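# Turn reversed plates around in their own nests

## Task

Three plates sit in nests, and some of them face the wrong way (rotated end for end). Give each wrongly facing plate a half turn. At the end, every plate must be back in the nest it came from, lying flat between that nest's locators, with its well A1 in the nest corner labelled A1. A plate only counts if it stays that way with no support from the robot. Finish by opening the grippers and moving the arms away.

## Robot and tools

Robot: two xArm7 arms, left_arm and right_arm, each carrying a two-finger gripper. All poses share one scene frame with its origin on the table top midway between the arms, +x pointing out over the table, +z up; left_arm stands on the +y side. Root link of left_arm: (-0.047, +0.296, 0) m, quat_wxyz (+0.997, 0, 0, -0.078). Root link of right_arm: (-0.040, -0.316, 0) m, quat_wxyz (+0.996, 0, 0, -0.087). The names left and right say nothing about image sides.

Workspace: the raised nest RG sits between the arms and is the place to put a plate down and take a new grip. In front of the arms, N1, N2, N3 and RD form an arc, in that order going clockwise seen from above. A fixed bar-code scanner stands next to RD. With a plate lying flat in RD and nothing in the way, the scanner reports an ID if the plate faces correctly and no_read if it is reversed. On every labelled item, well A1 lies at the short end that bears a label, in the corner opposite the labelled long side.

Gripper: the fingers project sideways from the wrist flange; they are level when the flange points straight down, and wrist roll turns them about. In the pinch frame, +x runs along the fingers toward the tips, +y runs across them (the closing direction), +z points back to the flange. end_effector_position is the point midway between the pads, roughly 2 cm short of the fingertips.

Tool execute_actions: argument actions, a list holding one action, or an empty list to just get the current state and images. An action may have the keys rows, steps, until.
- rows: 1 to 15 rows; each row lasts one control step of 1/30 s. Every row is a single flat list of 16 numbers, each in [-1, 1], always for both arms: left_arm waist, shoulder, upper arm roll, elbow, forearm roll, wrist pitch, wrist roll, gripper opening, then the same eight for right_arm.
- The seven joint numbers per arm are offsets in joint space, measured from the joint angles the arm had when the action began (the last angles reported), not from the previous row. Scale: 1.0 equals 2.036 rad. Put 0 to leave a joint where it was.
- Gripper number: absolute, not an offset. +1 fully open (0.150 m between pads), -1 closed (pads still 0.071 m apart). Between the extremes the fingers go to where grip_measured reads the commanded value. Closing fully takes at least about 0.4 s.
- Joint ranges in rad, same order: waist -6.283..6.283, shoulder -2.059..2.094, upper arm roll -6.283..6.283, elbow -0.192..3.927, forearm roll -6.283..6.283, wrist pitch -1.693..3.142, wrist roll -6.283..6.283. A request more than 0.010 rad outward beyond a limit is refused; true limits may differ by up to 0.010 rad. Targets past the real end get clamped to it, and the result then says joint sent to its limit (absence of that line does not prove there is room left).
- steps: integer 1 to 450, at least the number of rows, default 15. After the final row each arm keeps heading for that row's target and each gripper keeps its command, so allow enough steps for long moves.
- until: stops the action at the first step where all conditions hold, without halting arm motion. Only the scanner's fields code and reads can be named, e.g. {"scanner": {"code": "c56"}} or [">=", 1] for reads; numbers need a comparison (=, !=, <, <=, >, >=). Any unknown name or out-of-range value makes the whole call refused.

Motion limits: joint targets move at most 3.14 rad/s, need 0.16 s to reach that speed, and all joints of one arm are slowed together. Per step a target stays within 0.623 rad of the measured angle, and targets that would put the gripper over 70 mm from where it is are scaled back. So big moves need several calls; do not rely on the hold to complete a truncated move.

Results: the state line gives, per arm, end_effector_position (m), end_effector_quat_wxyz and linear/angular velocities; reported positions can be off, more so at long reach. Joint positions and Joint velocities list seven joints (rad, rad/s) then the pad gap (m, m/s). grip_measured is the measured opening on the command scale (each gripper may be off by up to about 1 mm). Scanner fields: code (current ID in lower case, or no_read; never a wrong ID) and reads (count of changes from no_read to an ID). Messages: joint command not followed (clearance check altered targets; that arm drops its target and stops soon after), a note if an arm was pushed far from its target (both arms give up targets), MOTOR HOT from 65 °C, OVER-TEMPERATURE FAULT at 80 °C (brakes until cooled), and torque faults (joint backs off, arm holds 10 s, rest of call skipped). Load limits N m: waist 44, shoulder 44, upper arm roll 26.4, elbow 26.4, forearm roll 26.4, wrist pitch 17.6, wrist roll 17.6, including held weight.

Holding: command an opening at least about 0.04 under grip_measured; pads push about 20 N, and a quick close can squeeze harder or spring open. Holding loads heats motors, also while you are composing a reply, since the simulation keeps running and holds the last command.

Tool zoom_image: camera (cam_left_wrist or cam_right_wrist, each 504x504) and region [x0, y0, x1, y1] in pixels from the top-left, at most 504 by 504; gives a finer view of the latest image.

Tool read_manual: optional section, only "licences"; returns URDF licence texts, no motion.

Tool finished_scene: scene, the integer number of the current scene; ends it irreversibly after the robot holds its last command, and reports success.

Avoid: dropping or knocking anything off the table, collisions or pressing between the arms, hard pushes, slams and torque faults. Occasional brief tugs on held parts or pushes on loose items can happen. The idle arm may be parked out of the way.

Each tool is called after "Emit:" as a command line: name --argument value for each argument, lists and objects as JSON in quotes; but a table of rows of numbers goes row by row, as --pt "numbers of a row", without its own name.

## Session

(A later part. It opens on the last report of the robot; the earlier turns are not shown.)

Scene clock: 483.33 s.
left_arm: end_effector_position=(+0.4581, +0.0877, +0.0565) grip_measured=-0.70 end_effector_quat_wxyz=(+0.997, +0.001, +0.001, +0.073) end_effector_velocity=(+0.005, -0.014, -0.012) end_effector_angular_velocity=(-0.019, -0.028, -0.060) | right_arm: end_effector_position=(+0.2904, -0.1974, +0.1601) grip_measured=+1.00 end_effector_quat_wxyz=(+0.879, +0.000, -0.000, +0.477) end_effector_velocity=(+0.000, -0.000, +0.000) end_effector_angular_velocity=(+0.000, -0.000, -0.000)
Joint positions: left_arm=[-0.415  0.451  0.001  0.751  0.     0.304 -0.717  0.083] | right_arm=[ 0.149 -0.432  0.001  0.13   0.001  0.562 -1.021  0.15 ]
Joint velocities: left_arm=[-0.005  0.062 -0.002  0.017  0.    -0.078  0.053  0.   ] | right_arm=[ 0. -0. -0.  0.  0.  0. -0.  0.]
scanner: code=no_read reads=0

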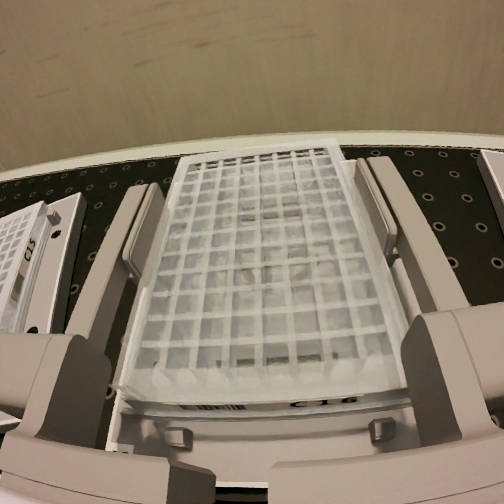

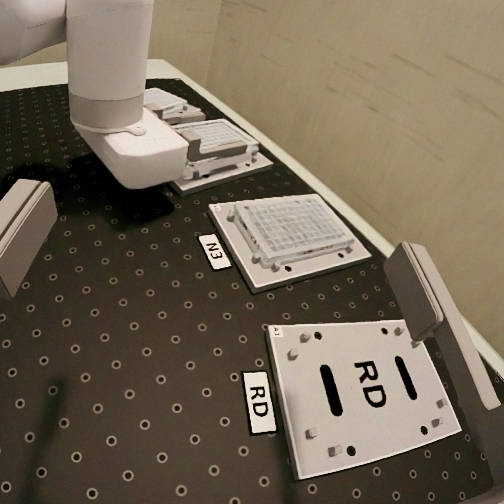

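Emit:
execute_actions --actions '[{"steps": 1}]'

Emit:
zoom_image --camera "cam_left_wrist" --region '[130, 400, 214, 460]'

Emit:
zoom_image --camera "cam_left_wrist" --region '[336, 390, 420, 450]'

Emit:
zoom_image --camera "cam_left_wrist" --region '[140, 120, 392, 200]'

Scene clock: 486.70 s.
left_arm: end_effector_position=(+0.4583, +0.0858, +0.0561) grip_measured=-0.70 end_effector_quat_wxyz=(+0.998, +0.000, -0.000, +0.070) end_effector_velocity=(-0.000, -0.001, +0.000) end_effector_angular_velocity=(-0.001, -0.000, -0.001) | right_arm: end_effector_position=(+0.2904, -0.1974, +0.1601) grip_measured=+1.00 end_effector_quat_wxyz=(+0.879, +0.000, -0.000, +0.477) end_effector_velocity=(+0.000, +0.000, +0.000) end_effector_angular_velocity=(+0.000, -0.000, +0.000)
Joint positions: left_arm=[-0.416  0.454  0.     0.752  0.     0.297 -0.713  0.083] | right_arm=[ 0.149 -0.432  0.001  0.13   0.001  0.562 -1.021  0.15 ]
Joint velocities: left_arm=[ 0.001 -0.001 -0.002  0.    -0.     0.    -0.     0.   ] | right_arm=[-0. -0.  0.  0.  0.  0. -0.  0.]
scanner: code=no_read reads=0

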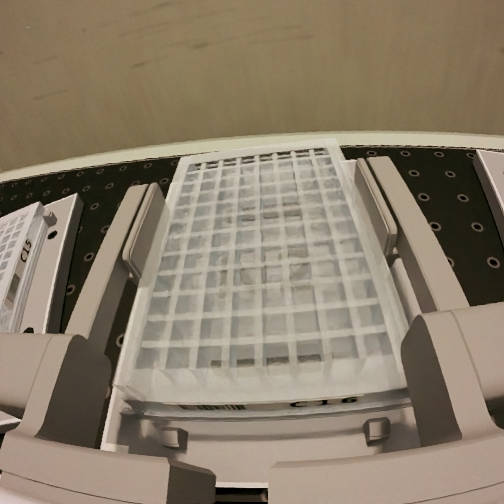

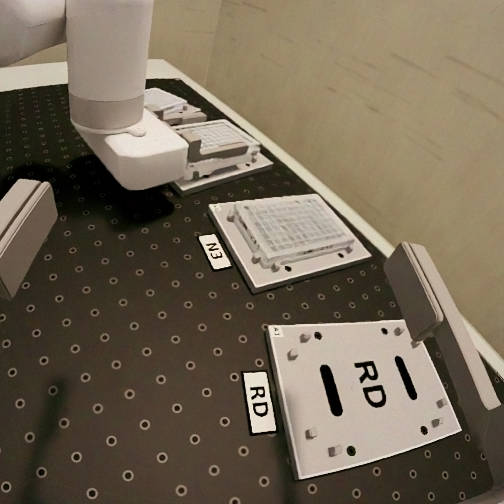

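Region (130, 400, 214, 460) of cam_left_wrist's 504x504 image, scaled by 6.000, with more detail than that image has; it fills the top 360 rows of this view, and the rest is white.

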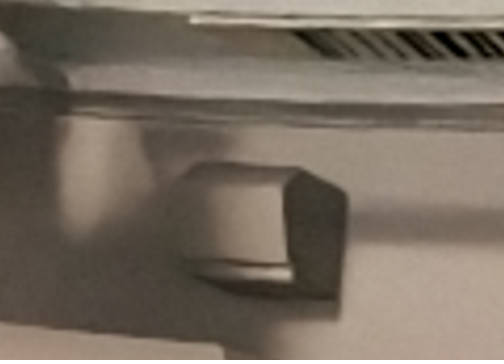

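Region (336, 390, 420, 450) of cam_left_wrist's 504x504 image, scaled by 6.000, with more detail than that image has; it fills the top 360 rows of this view, and the rest is white.

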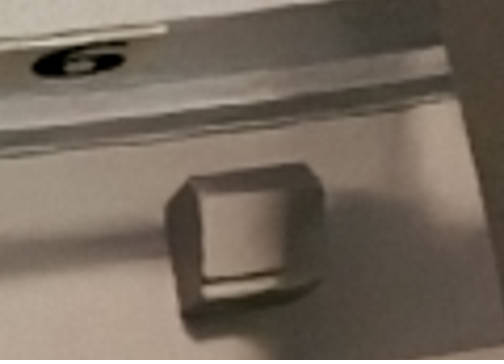

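Region (140, 120, 392, 200) of cam_left_wrist's 504x504 image, scaled by 2.000, with more detail than that image has; it fills the top 160 rows of this view, and the rest is white.

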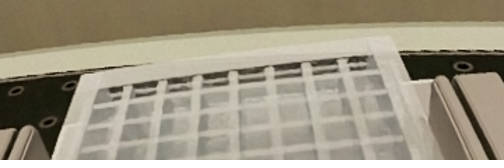

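Emit:
execute_actions --actions '[{"rows": [[-0.00082,0.001,0,0.0003,0,-0.0012,-0.00082,-0.82,0,0,0,0,0,0,0,1],[-0.00082,0.0027,0,0.0007,0,-0.0026,-0.00082,-0.82,0,0,0,0,0,0,0,1],[-0.00082,0.0045,0,0.0011,0,-0.004,-0.00082,-0.82,0,0,0,0,0,0,0,1],[-0.00082,0.0063,0,0.0015,0,-0.0054,-0.00082,-0.82,0,0,0,0,0,0,0,1],[-0.00082,0.008,0,0.0019,0,-0.0067,-0.00082,-0.82,0,0,0,0,0,0,0,1],[-0.00082,0.0096,0,0.0022,0,-0.008,-0.00082,-0.82,0,0,0,0,0,0,0,1],[-0.00082,0.0112,0,0.0026,0,-0.0092,-0.00082,-0.82,0,0,0,0,0,0,0,1],[-0.00082,0.0127,0,0.0029,0,-0.0104,-0.00082,-0.82,0,0,0,0,0,0,0,1],[-0.00082,0.0142,0,0.0032,0,-0.0115,-0.00082,-0.82,0,0,0,0,0,0,0,1],[-0.00082,0.0156,0,0.0035,0,-0.0126,-0.00082,-0.82,0,0,0,0,0,0,0,1],[-0.00082,0.017,0,0.0038,0,-0.0136,-0.00082,-0.82,0,0,0,0,0,0,0,1],[-0.00082,0.01821,0,0.00399,0,-0.01422,-0.00082,-0.82,0,0,0,0,0,0,0,1]], "steps": 18}]'

Emit:
zoom_image --camera "cam_left_wrist" --region '[90, 360, 426, 490]'

Emit:
zoom_image --camera "cam_left_wrist" --region '[140, 120, 392, 200]'

Emit:
zoom_image --camera "cam_right_wrist" --region '[160, 110, 290, 200]'

Scene clock: 502.60 s.
left_arm: end_effector_position=(+0.4578, +0.0852, +0.0449) grip_measured=-0.70 end_effector_quat_wxyz=(+0.998, +0.000, -0.000, +0.070) end_effector_velocity=(-0.000, -0.000, -0.003) end_effector_angular_velocity=(-0.001, -0.001, +0.000) | right_arm: end_effector_position=(+0.2904, -0.1974, +0.1601) grip_measured=+1.00 end_effector_quat_wxyz=(+0.879, +0.000, -0.000, +0.477) end_effector_velocity=(+0.000, -0.000, -0.000) end_effector_angular_velocity=(-0.000, +0.000, -0.002)
Joint positions: left_arm=[-0.418  0.49   0.     0.76   0.     0.269 -0.714  0.083] | right_arm=[ 0.149 -0.432  0.001  0.13   0.001  0.562 -1.021  0.15 ]
Joint velocities: left_arm=[-0.001  0.011  0.     0.003 -0.001 -0.01  -0.    -0.   ] | right_arm=[-0.    -0.     0.    -0.     0.    -0.     0.002  0.   ]
scanner: code=no_read reads=0

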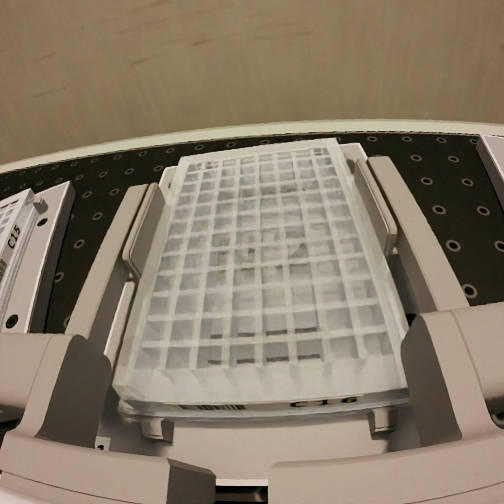

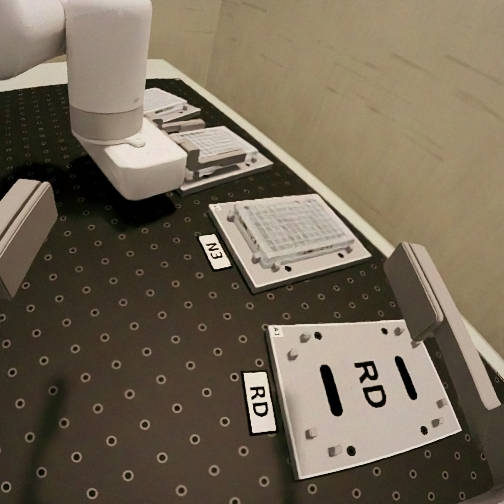

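Region (90, 360, 426, 490) of cam_left_wrist's 504x504 image, scaled by 1.500, with more detail than that image has; it fills the top 195 rows of this view, and the rest is white.

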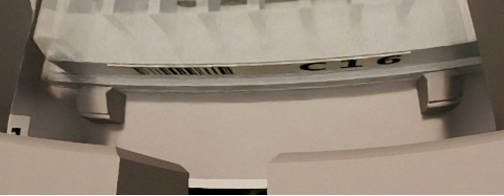

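Region (140, 120, 392, 200) of cam_left_wrist's 504x504 image, scaled by 2.000, with more detail than that image has; it fills the top 160 rows of this view, and the rest is white.

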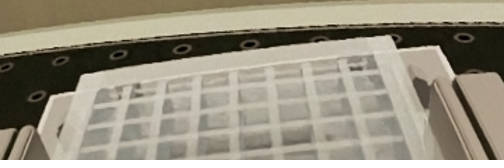

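Region (160, 110, 290, 200) of cam_right_wrist's 504x504 image, scaled by 3.877, with more detail than that image has; it fills the top 349 rows of this view, and the rest is white.

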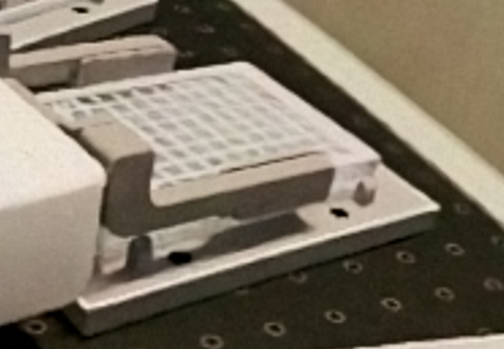

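Emit:
execute_actions --actions '[{"rows": [[0,0.0013,0,0.0003,0,-0.001,0,-0.82,0,0,0,0,0,0,0,1],[0,0.0019,0,0.00044,0,-0.00146,0,-0.82,0,0,0,0,0,0,0,1],[0,0.0019,0,0.00044,0,-0.00146,0,-0.82,0,0,0,0,0,0,0,1],[0,0.0019,0,0.00044,0,-0.00146,0,-0.82,0,0,0,0,0,0,0,1],[0,0.0019,0,0.00044,0,-0.00146,0,-0.68,0,0,0,0,0,0,0,1],[0,0.0019,0,0.00044,0,-0.00146,0,-0.6,0,0,0,0,0,0,0,1],[0,0.0019,0,0.00044,0,-0.00146,0,-0.5,0,0,0,0,0,0,0,1],[0,0.0019,0,0.00044,0,-0.00146,0,-0.38,0,0,0,0,0,0,0,1],[0,0.0019,0,0.00044,0,-0.00146,0,-0.25,0,0,0,0,0,0,0,1],[0,-0.005,0,-0.001,0,0.004,0,-0.1,0,0,0,0,0,0,0,1],[0,-0.015,0,-0.003,0,0.012,0,0,0,0,0,0,0,0,0,1],[0,-0.03,0,-0.006,0,0.024,0,0,0,0,0,0,0,0,0,1],[0,-0.05,0,-0.012,0,0.038,0,0,0,0,0,0,0,0,0,1],[0,-0.3772,0,-0.2302,0,0.1476,0,1,0,0,0,0,0,0,0,1]], "steps": 30}]'

Scene clock: 516.37 s.
left_arm: end_effector_position=(+0.3559, +0.1509, +0.1667) grip_measured=+1.00 end_effector_quat_wxyz=(+0.998, +0.000, +0.000, +0.070) end_effector_velocity=(-0.106, +0.068, +0.049) end_effector_angular_velocity=(-0.007, -0.011, -0.002) | right_arm: end_effector_position=(+0.2904, -0.1974, +0.1601) grip_measured=+1.00 end_effector_quat_wxyz=(+0.879, +0.000, -0.000, +0.477) end_effector_velocity=(-0.001, +0.000, -0.001) end_effector_angular_velocity=(-0.000, +0.001, +0.001)
Joint positions: left_arm=[-0.418 -0.234  0.     0.319  0.     0.553 -0.714  0.15 ] | right_arm=[ 0.149 -0.432  0.001  0.13   0.001  0.562 -1.021  0.15 ]
Joint velocities: left_arm=[-0.    -0.626 -0.001 -0.394  0.001  0.219  0.     0.   ] | right_arm=[-0.     0.     0.    -0.001 -0.     0.    -0.     0.   ]
scanner: code=no_read reads=0

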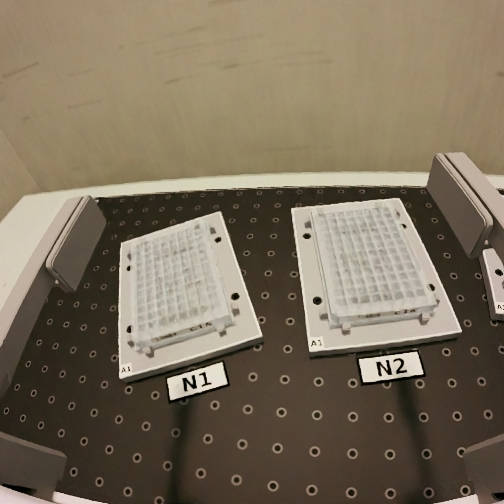

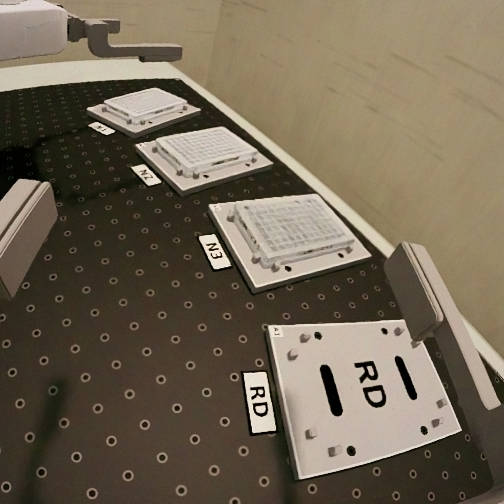

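Emit:
zoom_image --camera "cam_right_wrist" --region '[80, 80, 280, 200]'

Emit:
zoom_image --camera "cam_left_wrist" --region '[280, 190, 470, 360]'

Emit:
zoom_image --camera "cam_left_wrist" --region '[105, 205, 275, 385]'

Emit:
zoom_image --camera "cam_right_wrist" --region '[200, 185, 380, 300]'

Region (80, 80, 280, 200) of cam_right_wrist's 504x504 image, scaled by 2.520, with more detail than that image has; it fills the top 302 rows of this view, and the rest is white.

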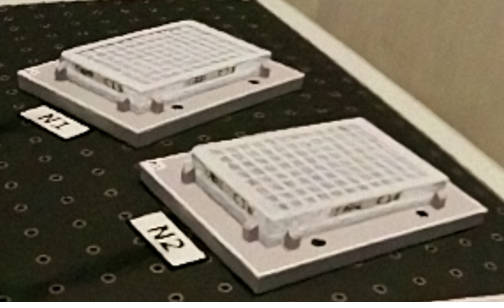

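Region (280, 190, 470, 360) of cam_left_wrist's 504x504 image, scaled by 2.653, with more detail than that image has; it fills the top 451 rows of this view, and the rest is white.

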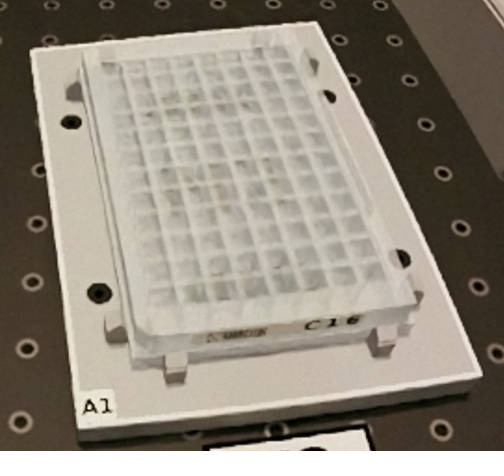

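Region (105, 205, 275, 385) of cam_left_wrist's 504x504 image, scaled by 2.800, with more detail than that image has.

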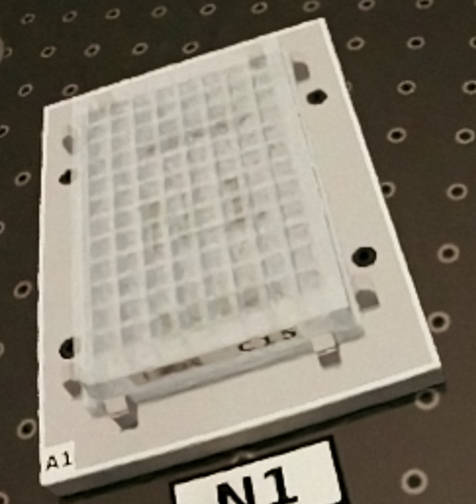

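Region (200, 185, 380, 300) of cam_right_wrist's 504x504 image, scaled by 2.800, with more detail than that image has; it fills the top 322 rows of this view, and the rest is white.

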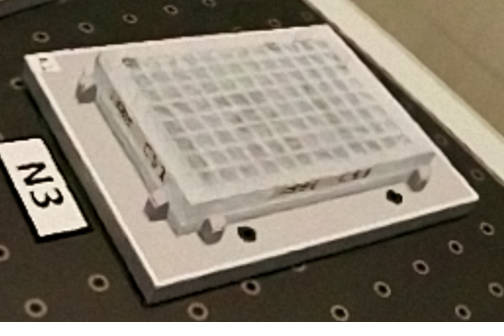

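Emit:
execute_actions --actions '[{"rows": [[0.1,-0.22,0,0.05,0,0.27,0,1,-0.1,-0.17,0,0.07,0,0.24,0,1]], "steps": 14}]'

Scene clock: 523.30 s.
left_arm: end_effector_position=(+0.3530, +0.2321, +0.2780) grip_measured=+1.00 end_effector_quat_wxyz=(+0.988, -0.001, -0.001, +0.157) end_effector_velocity=(-0.049, +0.180, +0.246) end_effector_angular_velocity=(-0.027, -0.056, +0.372) | right_arm: end_effector_position=(+0.3045, -0.2612, +0.2577) grip_measured=+1.00 end_effector_quat_wxyz=(+0.920, -0.002, -0.003, +0.392) end_effector_velocity=(-0.019, -0.060, +0.101) end_effector_angular_velocity=(-0.001, +0.007, -0.194)
Joint positions: left_arm=[-0.245 -0.622  0.001  0.402  0.     1.022 -0.714  0.15 ] | right_arm=[-0.04  -0.755  0.     0.264  0.001  1.013 -1.021  0.15 ]
Joint velocities: left_arm=[ 0.367 -0.74   0.006  0.25   0.     0.927 -0.001  0.   ] | right_arm=[-0.196 -0.334  0.004  0.138 -0.     0.478  0.001  0.   ]
scanner: code=no_read reads=0

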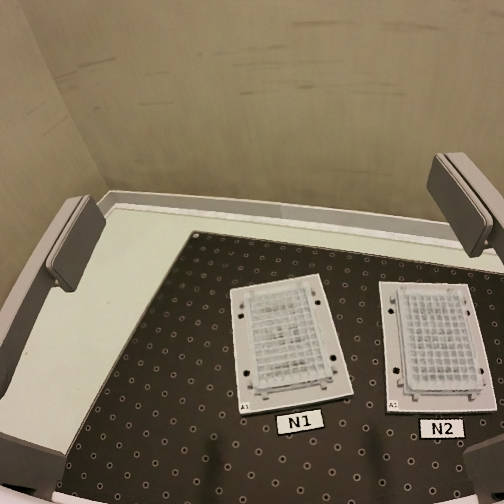

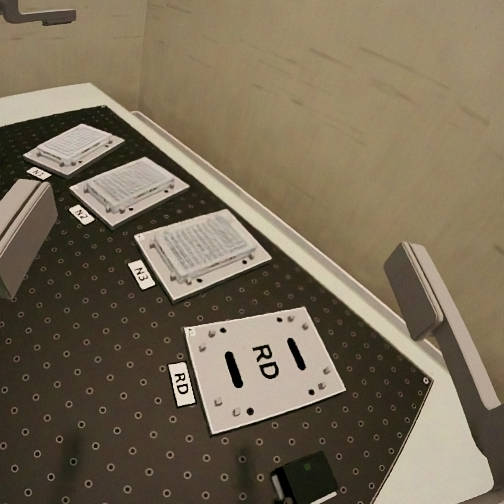

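Emit:
finished_scene --scene 1

The scene is finished: the task was done.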